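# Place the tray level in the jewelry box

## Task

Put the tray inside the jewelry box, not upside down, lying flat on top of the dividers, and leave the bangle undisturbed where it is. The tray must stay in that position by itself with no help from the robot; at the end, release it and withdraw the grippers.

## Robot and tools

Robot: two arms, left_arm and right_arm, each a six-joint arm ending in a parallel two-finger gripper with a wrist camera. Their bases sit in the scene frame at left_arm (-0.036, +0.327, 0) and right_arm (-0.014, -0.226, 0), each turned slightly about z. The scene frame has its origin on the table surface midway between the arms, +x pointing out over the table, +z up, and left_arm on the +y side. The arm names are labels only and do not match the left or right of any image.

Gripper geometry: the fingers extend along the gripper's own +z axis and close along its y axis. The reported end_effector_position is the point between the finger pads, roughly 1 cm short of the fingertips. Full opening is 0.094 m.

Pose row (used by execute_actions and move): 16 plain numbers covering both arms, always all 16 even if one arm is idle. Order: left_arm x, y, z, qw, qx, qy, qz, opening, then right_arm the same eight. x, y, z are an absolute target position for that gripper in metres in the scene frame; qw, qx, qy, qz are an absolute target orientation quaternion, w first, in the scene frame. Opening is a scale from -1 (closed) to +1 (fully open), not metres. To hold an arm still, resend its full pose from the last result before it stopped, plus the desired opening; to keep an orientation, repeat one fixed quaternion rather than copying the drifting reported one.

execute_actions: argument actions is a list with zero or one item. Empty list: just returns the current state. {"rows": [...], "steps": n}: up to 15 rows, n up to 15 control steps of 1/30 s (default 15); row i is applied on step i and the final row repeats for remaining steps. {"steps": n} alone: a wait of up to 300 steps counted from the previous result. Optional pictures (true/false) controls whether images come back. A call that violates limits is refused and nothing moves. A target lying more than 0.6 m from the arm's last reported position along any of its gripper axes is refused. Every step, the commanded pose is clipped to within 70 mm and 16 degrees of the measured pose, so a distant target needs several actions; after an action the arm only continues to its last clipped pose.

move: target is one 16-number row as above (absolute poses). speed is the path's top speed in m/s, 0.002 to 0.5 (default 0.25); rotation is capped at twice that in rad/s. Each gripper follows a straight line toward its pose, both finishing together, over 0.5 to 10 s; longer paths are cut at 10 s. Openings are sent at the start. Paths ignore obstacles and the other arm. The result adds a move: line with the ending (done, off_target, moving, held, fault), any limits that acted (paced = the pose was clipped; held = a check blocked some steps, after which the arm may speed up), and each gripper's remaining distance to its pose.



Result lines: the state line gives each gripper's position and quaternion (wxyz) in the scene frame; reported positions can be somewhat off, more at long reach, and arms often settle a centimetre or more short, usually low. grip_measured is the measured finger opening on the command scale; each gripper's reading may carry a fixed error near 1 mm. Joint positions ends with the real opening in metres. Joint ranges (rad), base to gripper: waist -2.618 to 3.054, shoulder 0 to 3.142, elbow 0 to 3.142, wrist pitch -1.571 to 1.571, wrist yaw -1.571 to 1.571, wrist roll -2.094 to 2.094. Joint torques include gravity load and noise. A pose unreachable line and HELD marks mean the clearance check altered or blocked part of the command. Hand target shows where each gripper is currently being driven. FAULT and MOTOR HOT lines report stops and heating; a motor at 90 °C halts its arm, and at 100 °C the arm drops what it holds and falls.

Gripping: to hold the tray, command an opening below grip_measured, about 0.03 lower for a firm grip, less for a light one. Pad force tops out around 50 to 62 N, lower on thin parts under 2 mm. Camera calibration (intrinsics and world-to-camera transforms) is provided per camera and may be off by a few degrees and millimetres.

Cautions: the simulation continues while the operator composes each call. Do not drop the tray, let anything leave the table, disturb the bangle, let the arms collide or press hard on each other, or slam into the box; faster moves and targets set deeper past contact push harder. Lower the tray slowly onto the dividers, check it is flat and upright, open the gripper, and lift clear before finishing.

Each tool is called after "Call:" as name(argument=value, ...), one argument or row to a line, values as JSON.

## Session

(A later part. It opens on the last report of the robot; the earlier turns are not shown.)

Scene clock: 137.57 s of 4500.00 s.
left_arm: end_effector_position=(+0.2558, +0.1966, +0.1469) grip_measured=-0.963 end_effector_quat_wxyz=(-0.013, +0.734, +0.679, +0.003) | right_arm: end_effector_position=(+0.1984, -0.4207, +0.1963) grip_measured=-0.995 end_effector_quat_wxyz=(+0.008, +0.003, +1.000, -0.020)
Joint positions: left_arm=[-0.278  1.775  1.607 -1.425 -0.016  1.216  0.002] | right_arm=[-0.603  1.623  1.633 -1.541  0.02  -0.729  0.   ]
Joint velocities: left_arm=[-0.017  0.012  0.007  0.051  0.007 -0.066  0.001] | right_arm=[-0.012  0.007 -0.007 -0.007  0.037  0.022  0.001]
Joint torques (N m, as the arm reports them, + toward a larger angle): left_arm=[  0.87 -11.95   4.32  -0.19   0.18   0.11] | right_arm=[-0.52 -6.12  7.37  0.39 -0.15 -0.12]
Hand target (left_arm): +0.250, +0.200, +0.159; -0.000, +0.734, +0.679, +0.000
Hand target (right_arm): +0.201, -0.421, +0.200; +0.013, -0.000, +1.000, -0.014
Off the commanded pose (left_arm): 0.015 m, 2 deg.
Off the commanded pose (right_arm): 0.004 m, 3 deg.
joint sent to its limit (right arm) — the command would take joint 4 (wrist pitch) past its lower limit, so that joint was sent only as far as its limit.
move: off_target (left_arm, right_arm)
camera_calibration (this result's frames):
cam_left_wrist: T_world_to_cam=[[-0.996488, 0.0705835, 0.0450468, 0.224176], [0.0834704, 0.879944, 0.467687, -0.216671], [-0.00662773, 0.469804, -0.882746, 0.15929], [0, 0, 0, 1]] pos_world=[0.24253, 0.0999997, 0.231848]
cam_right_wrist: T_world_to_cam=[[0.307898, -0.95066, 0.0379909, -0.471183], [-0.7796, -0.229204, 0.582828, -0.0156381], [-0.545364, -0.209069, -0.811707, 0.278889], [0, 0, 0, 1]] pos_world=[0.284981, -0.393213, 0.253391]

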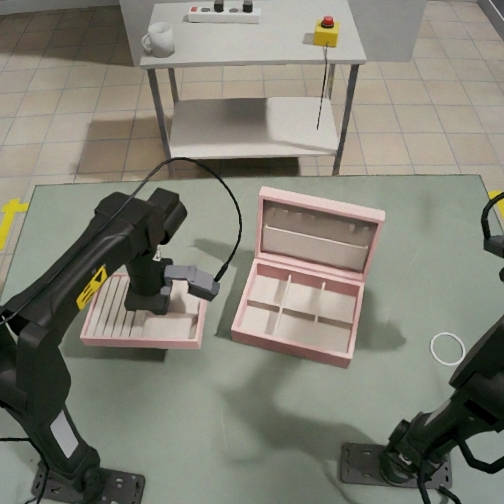

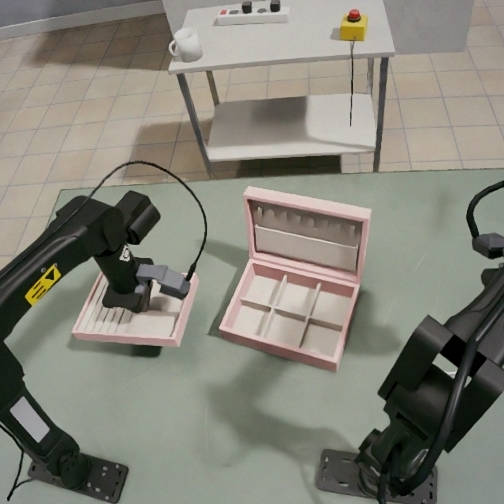

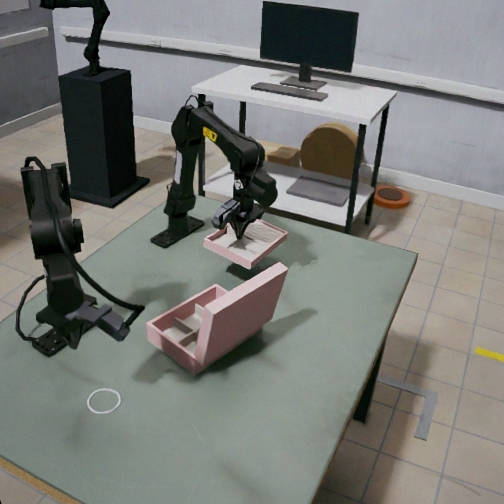

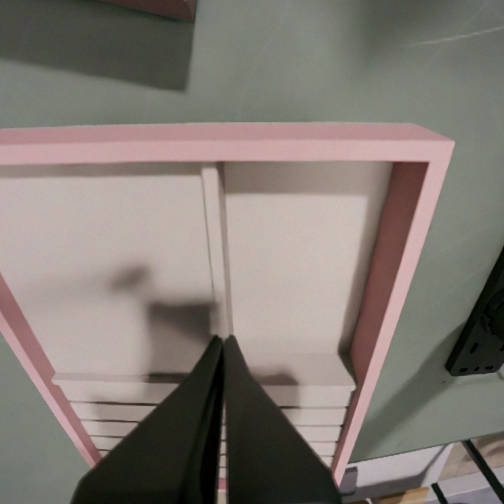

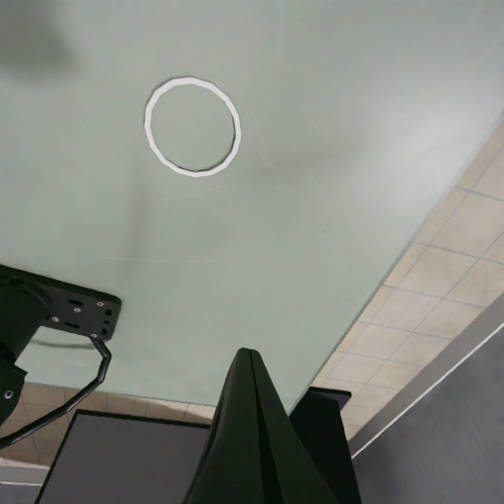

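Call:
move(
  target=[0.25,0.06,0.15,0,0.804,0.595,0,-0.985,0.2,-0.42,0.2,0,0,1,0,-1],
  speed=0.1,
)

Call:
move(
  target=[0.265,-0.09,0.135,0,0.804,0.595,0,-0.985,0.2,-0.42,0.2,0,0,1,0,-1],
  speed=0.07,
)

Scene clock: 149.27 s of 4500.00 s.
left_arm: end_effector_position=(+0.2496, +0.0631, +0.1395) grip_measured=-0.963 end_effector_quat_wxyz=(-0.007, +0.805, +0.593, -0.001) | right_arm: end_effector_position=(+0.1984, -0.4202, +0.1963) grip_measured=-0.995 end_effector_quat_wxyz=(+0.008, +0.001, +1.000, -0.019)
Joint positions: left_arm=[-0.594  2.055  1.957 -1.486 -0.     1.123  0.002] | right_arm=[-0.603  1.623  1.633 -1.542  0.018 -0.733  0.   ]
Joint velocities: left_arm=[-0.017 -0.002 -0.002 -0.066  0.007  0.051  0.   ] | right_arm=[ 0.007  0.002 -0.007  0.007  0.007 -0.007 -0.   ]
Joint torques (N m, as the arm reports them, + toward a larger angle): left_arm=[ -0.54 -11.48   7.18  -0.16   0.16  -0.13] | right_arm=[-0.74 -6.65  7.01  0.42 -0.16 -0.09]
Hand target (left_arm): +0.249, +0.058, +0.151; +0.005, +0.804, +0.595, -0.005
Hand target (right_arm): +0.200, -0.420, +0.200; +0.014, -0.000, +1.000, -0.012
Off the commanded pose (left_arm): 0.011 m, 1 deg.
Off the commanded pose (right_arm): 0.004 m, 2 deg.
joint sent to its limit (right arm) — the command would take joint 4 (wrist pitch) past its lower limit, so that joint was sent only as far as its limit.
After step 110, 6.17 s passed at rest.
move: off_target (left_arm)
camera_calibration (this result's frames):
cam_left_wrist: T_world_to_cam=[[-0.956139, 0.289824, 0.0424263, 0.204278], [0.276899, 0.847095, 0.453604, -0.139449], [0.0955264, 0.445457, -0.890193, 0.192494], [0, 0, 0, 1]] pos_world=[0.215544, -0.026826, 0.225945]
cam_right_wrist: T_world_to_cam=[[0.31159, -0.949545, 0.0357307, -0.470505], [-0.778697, -0.233616, 0.582284, -0.0174774], [-0.544557, -0.209257, -0.8122, 0.278807], [0, 0, 0, 1]] pos_world=[0.284821, -0.392506, 0.253435]

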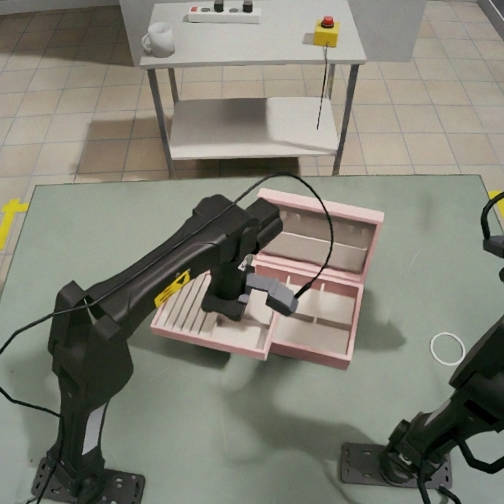

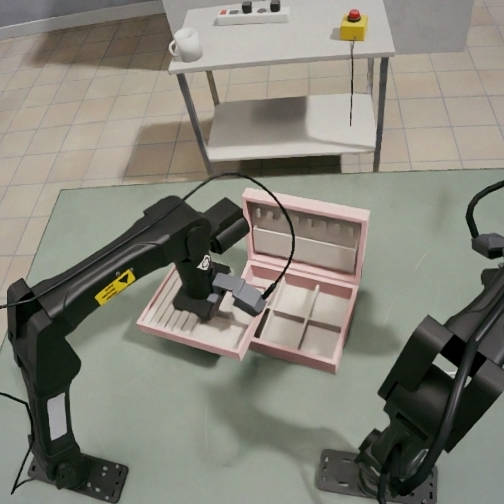

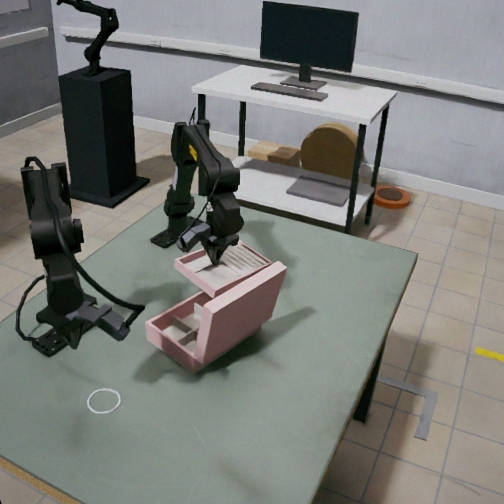

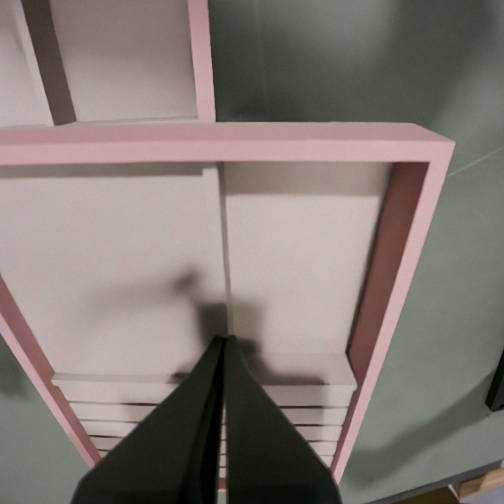

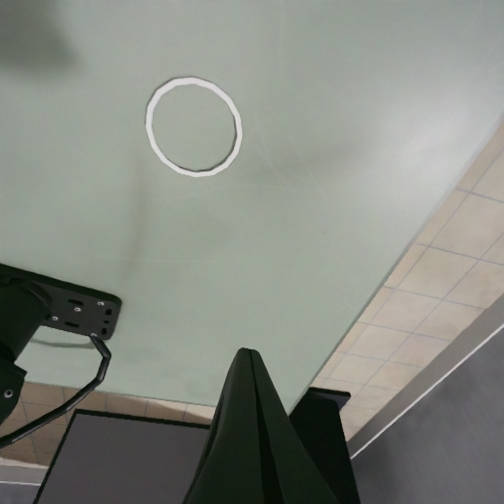

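Scene clock: 151.80 s of 4500.00 s.
left_arm: end_effector_position=(+0.2646, -0.0838, +0.1219) grip_measured=-0.963 end_effector_quat_wxyz=(+0.082, +0.802, +0.592, -0.000) | right_arm: end_effector_position=(+0.1984, -0.4202, +0.1963) grip_measured=-0.995 end_effector_quat_wxyz=(+0.008, +0.001, +1.000, -0.019)
Joint positions: left_arm=[-0.786  2.522  2.669 -1.552 -0.     0.927  0.002] | right_arm=[-0.603  1.623  1.633 -1.542  0.018 -0.733  0.   ]
Joint velocities: left_arm=[-0.012 -0.007  0.012  0.037 -0.022 -0.007  0.001] | right_arm=[ 0.012  0.012  0.007 -0.007 -0.022 -0.022 -0.001]
Joint torques (N m, as the arm reports them, + toward a larger angle): left_arm=[ -0.82 -15.39   7.41   0.32   0.13  -0.16] | right_arm=[-0.64 -6.43  6.99  0.39 -0.15 -0.12]
Hand target (left_arm): +0.262, -0.090, +0.137; +0.103, +0.799, +0.592, -0.005
Hand target (right_arm): +0.200, -0.420, +0.200; +0.013, +0.000, +1.000, -0.012
Off the commanded pose (left_arm): 0.015 m, 9 deg.
Off the commanded pose (right_arm): 0.004 m, 2 deg.
joint sent to its limit (left arm) — the command would take joint 4 (wrist pitch) past its lower limit, so that joint was sent only as far as its limit.
joint sent to its limit (right arm) — the command would take joint 4 (wrist pitch) past its lower limit, so that joint was sent only as far as its limit.
move: off_target (left_arm)
camera_calibration (this result's frames):
cam_left_wrist: T_world_to_cam=[[-0.954034, 0.282118, -0.101137, 0.278234], [0.230289, 0.906043, 0.35504, 0.0181477], [0.191798, 0.315429, -0.929364, 0.209225], [0, 0, 0, 1]] pos_world=[0.221137, -0.160933, 0.216143]
cam_right_wrist: T_world_to_cam=[[0.31159, -0.949545, 0.0357307, -0.470505], [-0.778697, -0.233616, 0.582284, -0.0174774], [-0.544557, -0.209257, -0.8122, 0.278807], [0, 0, 0, 1]] pos_world=[0.284821, -0.392506, 0.253435]

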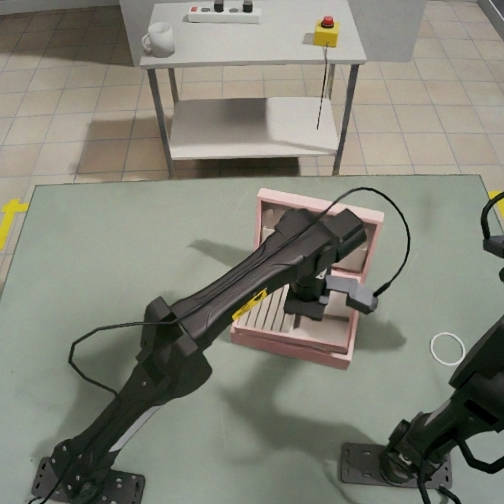

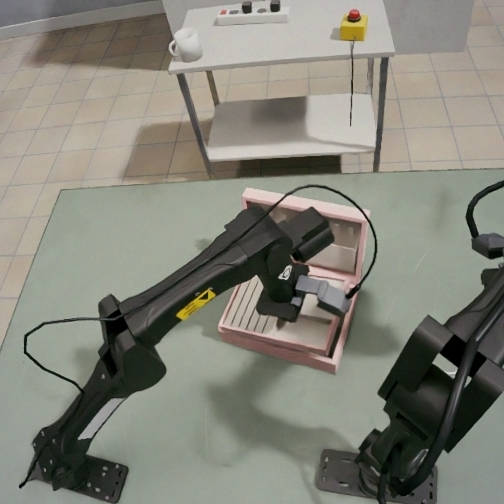

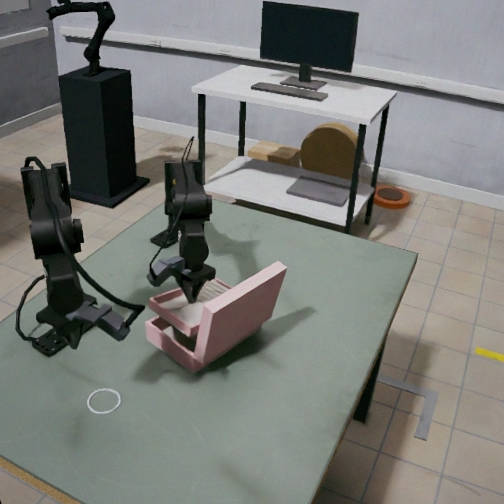

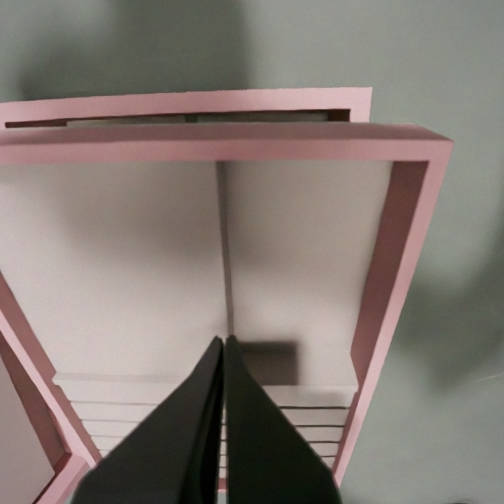

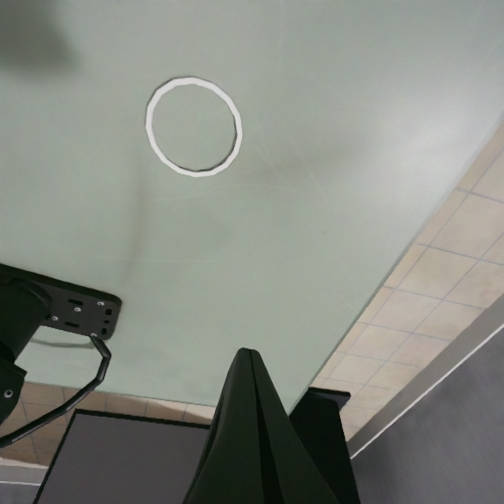

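Call:
move(
  target=[0.267,-0.09,0.115,0,0.797,0.605,0,-0.985,0.2,-0.42,0.2,0,0,1,0,-1],
  speed=0.02,
)

Call:
zoom_image(
  camera="cam_head_left",
  region=[210, 240, 390, 380],
)

Call:
zoom_image(
  camera="cam_high",
  region=[130, 250, 290, 390],
)

Scene clock: 161.20 s of 4500.00 s.
left_arm: end_effector_position=(+0.2655, -0.0846, +0.1020) grip_measured=-0.963 end_effector_quat_wxyz=(+0.064, +0.798, +0.600, -0.000) | right_arm: end_effector_position=(+0.1984, -0.4202, +0.1963) grip_measured=-0.995 end_effector_quat_wxyz=(+0.008, +0.001, +1.000, -0.019)
Joint positions: left_arm=[-0.786  2.571  2.683 -1.555 -0.002  0.91   0.002] | right_arm=[-0.603  1.623  1.633 -1.542  0.018 -0.734  0.   ]
Joint velocities: left_arm=[-0.007 -0.007 -0.017 -0.037  0.007 -0.037  0.001] | right_arm=[ 0.012 -0.012 -0.002  0.037  0.007 -0.037  0.001]
Joint torques (N m, as the arm reports them, + toward a larger angle): left_arm=[ -0.47 -15.45   7.16   0.27   0.02  -0.13] | right_arm=[-0.7  -6.46  6.99  0.38 -0.15 -0.06]
Hand target (left_arm): +0.267, -0.089, +0.115; +0.083, +0.794, +0.602, -0.001
Hand target (right_arm): +0.200, -0.420, +0.200; +0.013, -0.000, +1.000, -0.012
Off the commanded pose (left_arm): 0.014 m, 7 deg.
Off the commanded pose (right_arm): 0.004 m, 2 deg.
joint sent to its limit (left arm) — the command would take joint 4 (wrist pitch) past its lower limit, so that joint was sent only as far as its limit.
joint sent to its limit (right arm) — the command would take joint 4 (wrist pitch) past its lower limit, so that joint was sent only as far as its limit.
After step 90, 2.00 s passed at rest.
move: off_target (left_arm)
camera_calibration (this result's frames):
cam_left_wrist: T_world_to_cam=[[-0.960612, 0.26854, -0.0714963, 0.274877], [0.223333, 0.899122, 0.376433, 0.0247947], [0.165371, 0.345638, -0.923681, 0.199785], [0, 0, 0, 1]] pos_world=[0.225474, -0.165162, 0.194857]
cam_right_wrist: T_world_to_cam=[[0.311952, -0.949426, 0.0357319, -0.470527], [-0.7786, -0.233909, 0.582297, -0.0176225], [-0.544489, -0.209469, -0.812191, 0.278702], [0, 0, 0, 1]] pos_world=[0.284811, -0.392473, 0.253434]

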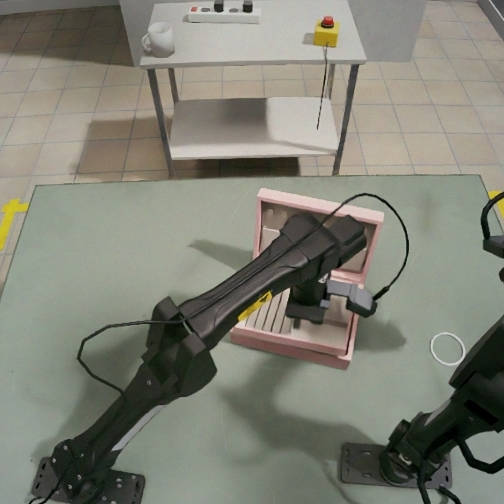

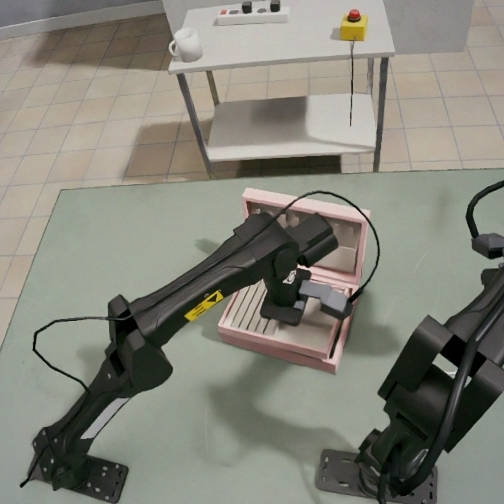

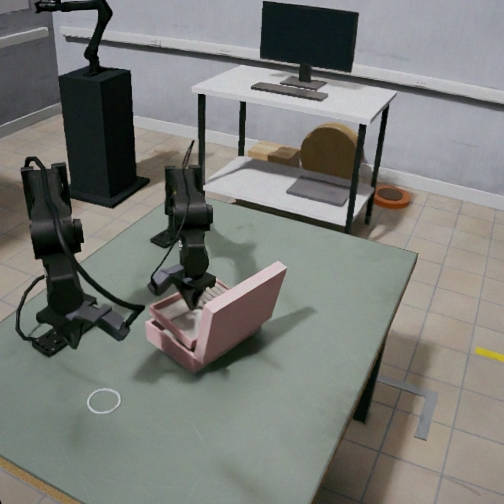

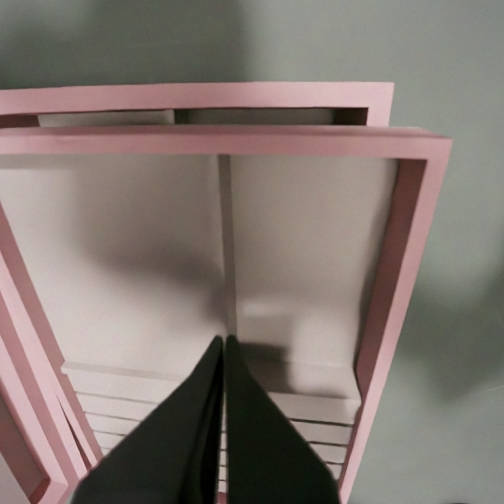

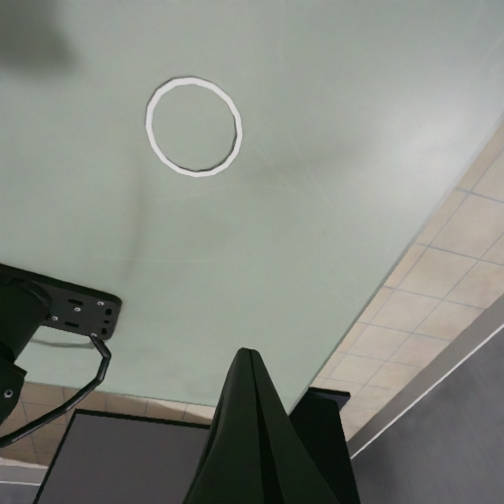

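Region (210, 240, 390, 380) of cam_head_left's 504x504 image, scaled by 2.800, with more detail than that image has.

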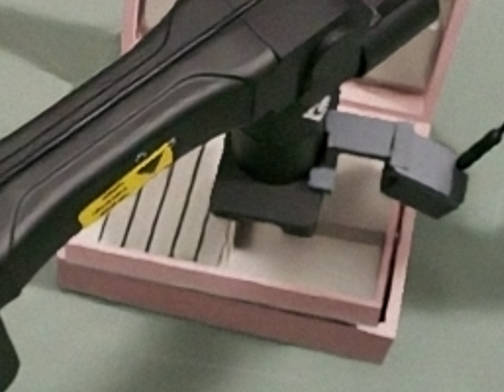

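Region (130, 250, 290, 390) of cam_high's 504x504 image, scaled by 3.150, with more detail than that image has; it fills the top 441 rows of this view, and the rest is white.

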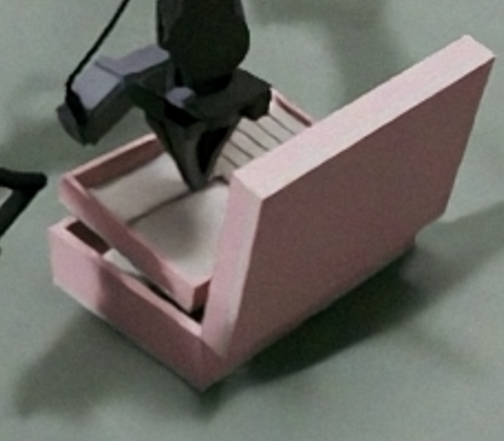

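Call:
move(
  target=[0.276,-0.099,0.125,0,0.797,0.605,0,-0.985,0.2,-0.42,0.2,0,0,1,0,-1],
  speed=0.02,
)

Call:
move(
  target=[0.276,-0.099,0.105,0,0.797,0.605,0,-0.985,0.2,-0.42,0.2,0,0,1,0,-1],
  speed=0.02,
)

Call:
zoom_image(
  camera="cam_head_left",
  region=[210, 240, 390, 380],
)

Call:
zoom_image(
  camera="cam_high",
  region=[130, 250, 290, 390],
)

Scene clock: 173.30 s of 4500.00 s.
left_arm: end_effector_position=(+0.2722, -0.0939, +0.1116) grip_measured=-0.963 end_effector_quat_wxyz=(+0.091, +0.796, +0.599, -0.001) | right_arm: end_effector_position=(+0.1984, -0.4202, +0.1963) grip_measured=-0.995 end_effector_quat_wxyz=(+0.008, +0.001, +1.000, -0.019)
Joint positions: left_arm=[-0.786  2.596  2.766 -1.558 -0.002  0.91   0.002] | right_arm=[-0.603  1.623  1.633 -1.542  0.018 -0.734  0.   ]
Joint velocities: left_arm=[ 0.002 -0.017  0.012  0.007  0.11  -0.037 -0.002] | right_arm=[-0.007 -0.007 -0.012 -0.007  0.051 -0.022  0.001]
Joint torques (N m, as the arm reports them, + toward a larger angle): left_arm=[ -0.08 -15.6    7.16   0.42   0.02  -0.1 ] | right_arm=[-0.67 -6.48  7.01  0.4  -0.16 -0.09]
Hand target (left_arm): +0.275, -0.098, +0.125; +0.111, +0.791, +0.601, -0.001
Hand target (right_arm): +0.200, -0.420, +0.200; +0.013, -0.000, +1.000, -0.012
Off the commanded pose (left_arm): 0.015 m, 10 deg.
Off the commanded pose (right_arm): 0.004 m, 2 deg.
joint sent to its limit (left arm) — the command would take joint 4 (wrist pitch) past its lower limit, so that joint was sent only as far as its limit.
joint sent to its limit (right arm) — the command would take joint 4 (wrist pitch) past its lower limit, so that joint was sent only as far as its limit.
After step 90, 5.67 s passed at rest.
move: off_target (left_arm)
camera_calibration (this result's frames):
cam_left_wrist: T_world_to_cam=[[-0.957791, 0.264152, -0.113404, 0.28802], [0.211612, 0.914886, 0.343809, 0.036302], [0.19457, 0.3053, -0.932167, 0.199983], [0, 0, 0, 1]] pos_world=[0.22927, -0.170348, 0.206599]
cam_right_wrist: T_world_to_cam=[[0.311952, -0.949426, 0.0357319, -0.470527], [-0.7786, -0.233909, 0.582297, -0.0176225], [-0.544489, -0.209469, -0.812191, 0.278702], [0, 0, 0, 1]] pos_world=[0.284811, -0.392473, 0.253434]

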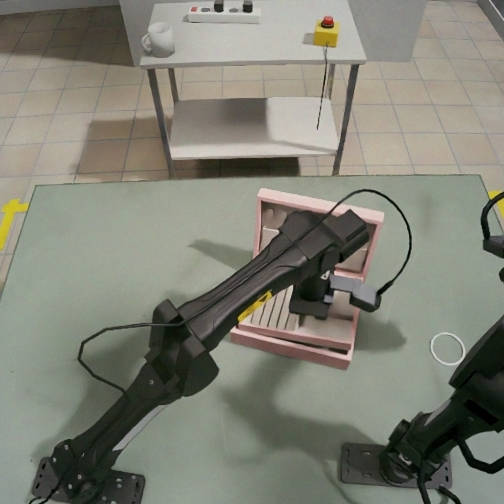

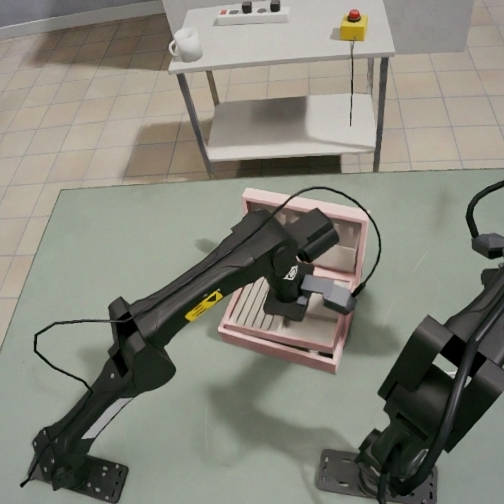

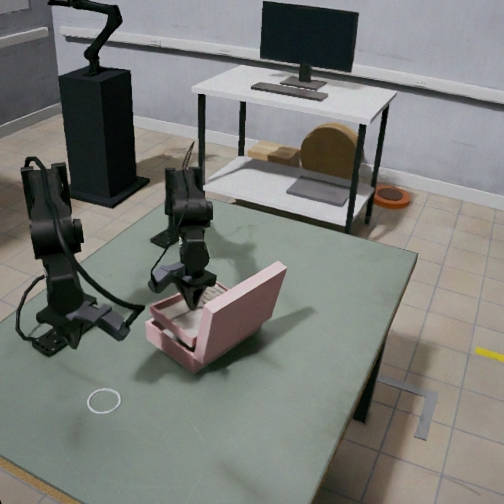

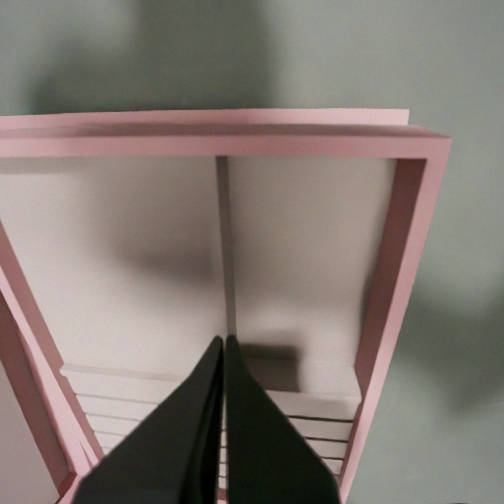

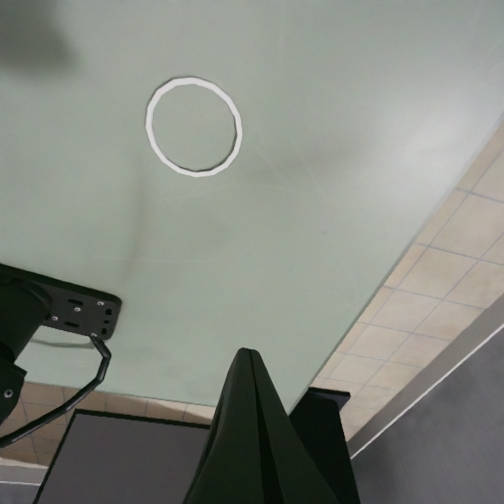

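Scene clock: 178.07 s of 4500.00 s.
left_arm: end_effector_position=(+0.2723, -0.0927, +0.0915) grip_measured=-0.963 end_effector_quat_wxyz=(+0.070, +0.797, +0.600, +0.002) | right_arm: end_effector_position=(+0.1984, -0.4202, +0.1963) grip_measured=-0.995 end_effector_quat_wxyz=(+0.008, +0.001, +1.000, -0.019)
Joint positions: left_arm=[-0.786  2.636  2.766 -1.559 -0.006  0.91   0.002] | right_arm=[-0.603  1.623  1.633 -1.542  0.018 -0.734  0.   ]
Joint velocities: left_arm=[-0.017 -0.002 -0.007  0.037 -0.051  0.037 -0.001] | right_arm=[-0.002 -0.022 -0.002  0.007 -0.037  0.022 -0.001]
Joint torques (N m, as the arm reports them, + toward a larger angle): left_arm=[ -0.25 -15.49   7.72   0.34   0.03  -0.09] | right_arm=[-0.63 -6.35  6.95  0.41 -0.19 -0.09]
Hand target (left_arm): +0.275, -0.098, +0.105; +0.093, +0.793, +0.602, -0.001
Hand target (right_arm): +0.200, -0.420, +0.200; +0.013, -0.000, +1.000, -0.012
Off the commanded pose (left_arm): 0.015 m, 8 deg.
Off the commanded pose (right_arm): 0.004 m, 2 deg.
joint sent to its limit (left arm) — the command would take joint 4 (wrist pitch) past its lower limit, so that joint was sent only as far as its limit.
joint sent to its limit (right arm) — the command would take joint 4 (wrist pitch) past its lower limit, so that joint was sent only as far as its limit.
move: off_target (left_arm)
camera_calibration (this result's frames):
cam_left_wrist: T_world_to_cam=[[-0.960011, 0.267008, -0.0841755, 0.283715], [0.21839, 0.90235, 0.371578, 0.0365974], [0.17517, 0.338336, -0.924578, 0.188516], [0, 0, 0, 1]] pos_world=[0.231354, -0.17256, 0.184581]
cam_right_wrist: T_world_to_cam=[[0.311952, -0.949426, 0.0357319, -0.470527], [-0.7786, -0.233909, 0.582297, -0.0176225], [-0.544489, -0.209469, -0.812191, 0.278702], [0, 0, 0, 1]] pos_world=[0.284811, -0.392473, 0.253434]

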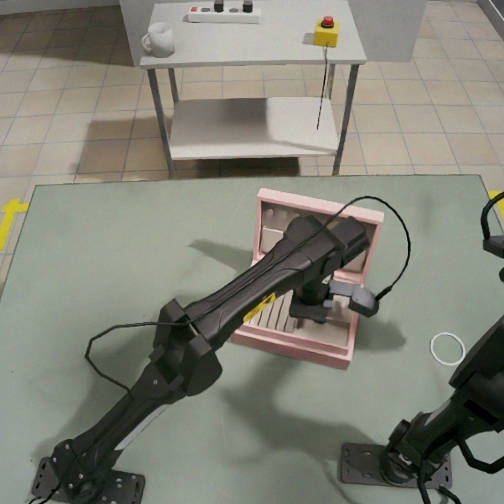

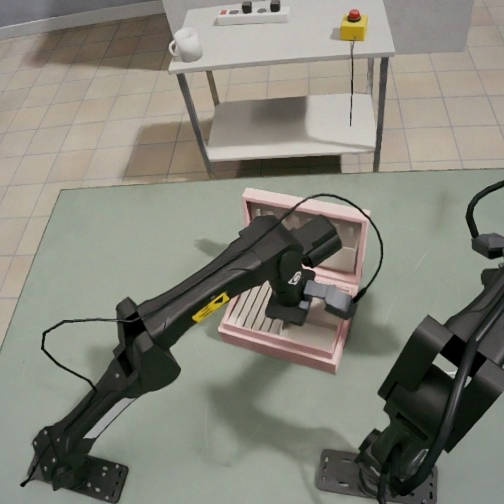

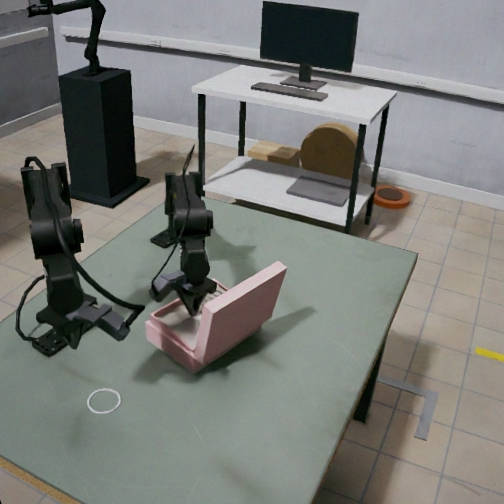

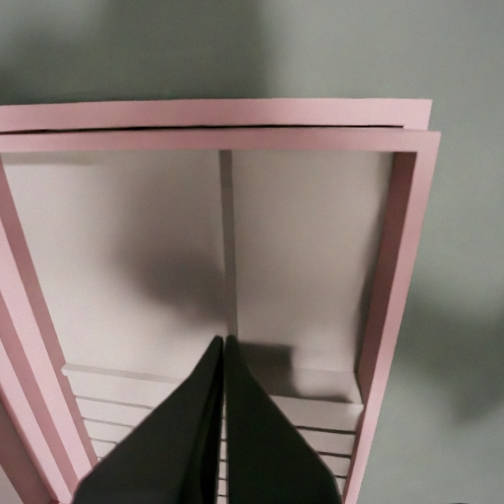

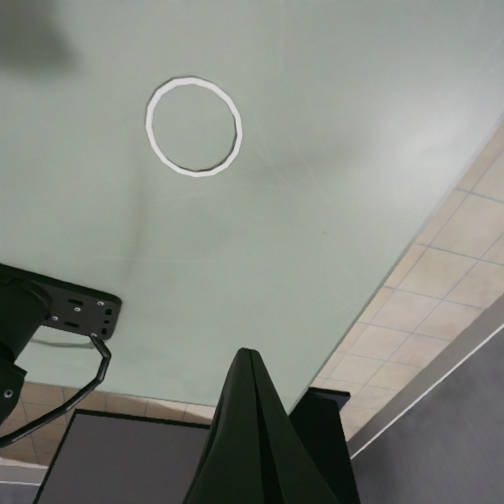

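Region (210, 240, 390, 380) of cam_head_left's 504x504 image, scaled by 2.800, with more detail than that image has.

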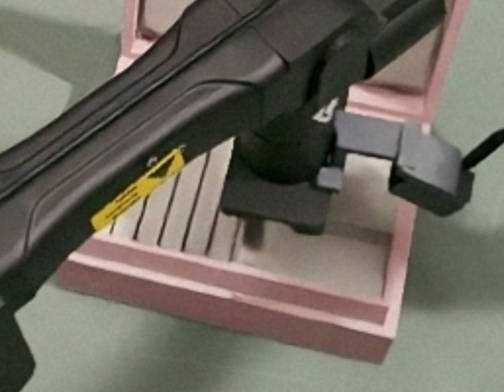

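Region (130, 250, 290, 390) of cam_high's 504x504 image, scaled by 3.150, with more detail than that image has; it fills the top 441 rows of this view, and the rest is white.

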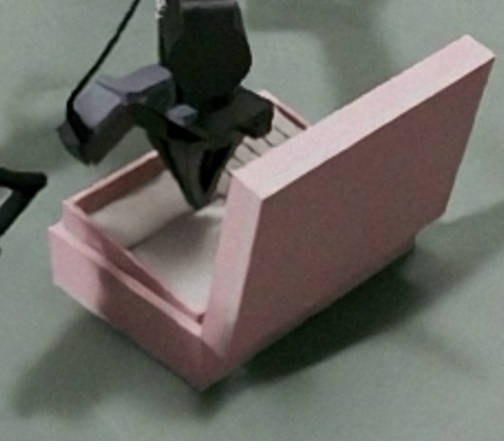

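Appears entering; continue, nudging toward the lid.

Call:
move(
  target=[0.281,-0.097,0.085,0,0.797,0.605,0,-0.985,0.2,-0.42,0.2,0,0,1,0,-1],
  speed=0.015,
)

Call:
zoom_image(
  camera="cam_high",
  region=[130, 250, 290, 390],
)

Scene clock: 188.03 s of 4500.00 s.
left_arm: end_effector_position=(+0.2754, -0.0945, +0.0804) grip_measured=-0.963 end_effector_quat_wxyz=(+0.066, +0.797, +0.600, +0.005) | right_arm: end_effector_position=(+0.1984, -0.4202, +0.1963) grip_measured=-0.995 end_effector_quat_wxyz=(+0.008, +0.001, +1.000, -0.019)
Joint positions: left_arm=[-0.786  2.675  2.796 -1.56  -0.012  0.91   0.002] | right_arm=[-0.603  1.623  1.633 -1.542  0.018 -0.734  0.   ]
Joint velocities: left_arm=[-0.017  0.017  0.002  0.066 -0.037 -0.051 -0.   ] | right_arm=[-0.022 -0.012 -0.007  0.007  0.007 -0.066 -0.001]
Joint torques (N m, as the arm reports them, + toward a larger angle): left_arm=[  0.76 -14.71   6.81   0.33   0.12   0.02] | right_arm=[-0.6  -6.42  7.1   0.42 -0.16 -0.06]
Hand target (left_arm): +0.281, -0.096, +0.085; +0.078, +0.794, +0.603, +0.000
Hand target (right_arm): +0.200, -0.420, +0.200; +0.013, -0.000, +1.000, -0.012
Off the commanded pose (left_arm): 0.008 m, 8 deg.
Off the commanded pose (right_arm): 0.004 m, 2 deg.
joint sent to its limit (left arm) — the command would take joint 4 (wrist pitch) past its lower limit, so that joint was sent only as far as its limit.
joint sent to its limit (right arm) — the command would take joint 4 (wrist pitch) past its lower limit, so that joint was sent only as far as its limit.
After step 90, 2.03 s passed at rest.
move: off_target (left_arm)
camera_calibration (this result's frames):
cam_left_wrist: T_world_to_cam=[[-0.96047, 0.266388, -0.0808366, 0.286007], [0.21722, 0.898762, 0.380845, 0.0409084], [0.174105, 0.348231, -0.921099, 0.179296], [0, 0, 0, 1]] pos_world=[0.234598, -0.175392, 0.172689]
cam_right_wrist: T_world_to_cam=[[0.311952, -0.949426, 0.0357319, -0.470527], [-0.7786, -0.233909, 0.582297, -0.0176225], [-0.544489, -0.209469, -0.812191, 0.278702], [0, 0, 0, 1]] pos_world=[0.284811, -0.392473, 0.253434]

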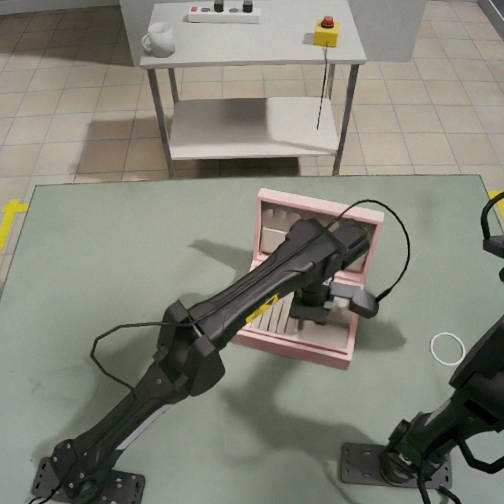

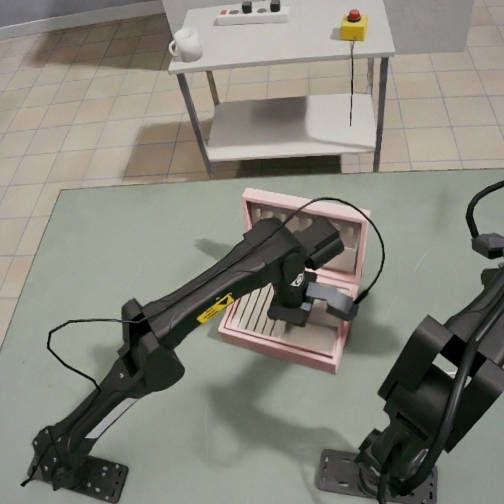

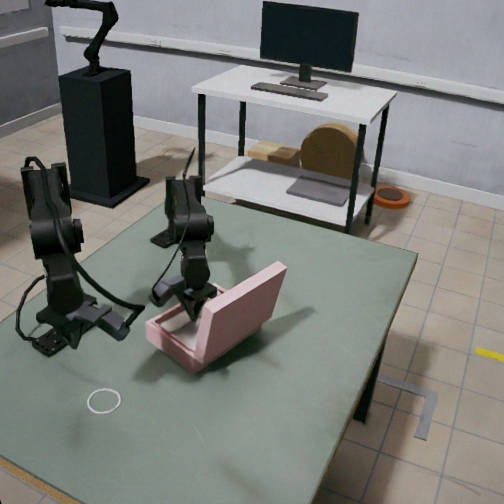

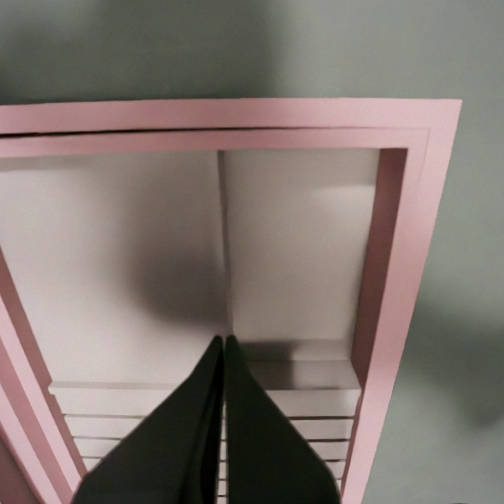

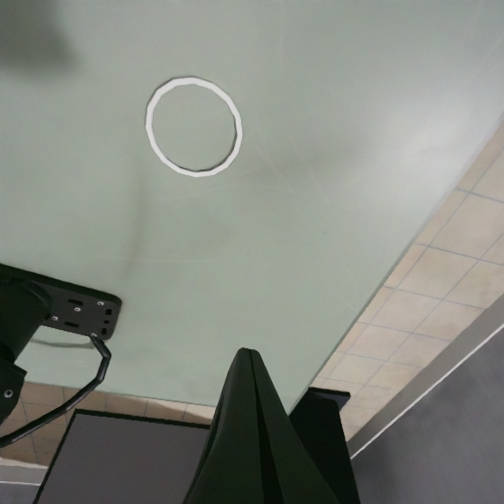

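Region (130, 250, 290, 390) of cam_high's 504x504 image, scaled by 3.150, with more detail than that image has; it fills the top 441 rows of this view, and the rest is white.

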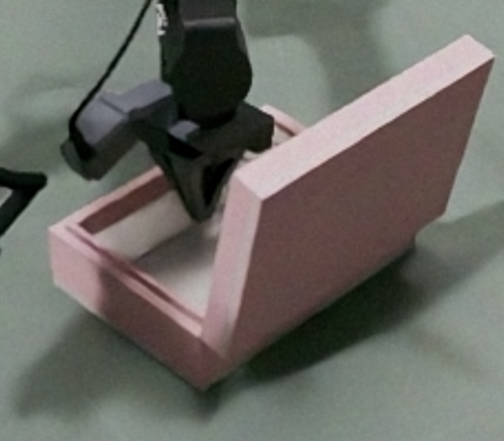

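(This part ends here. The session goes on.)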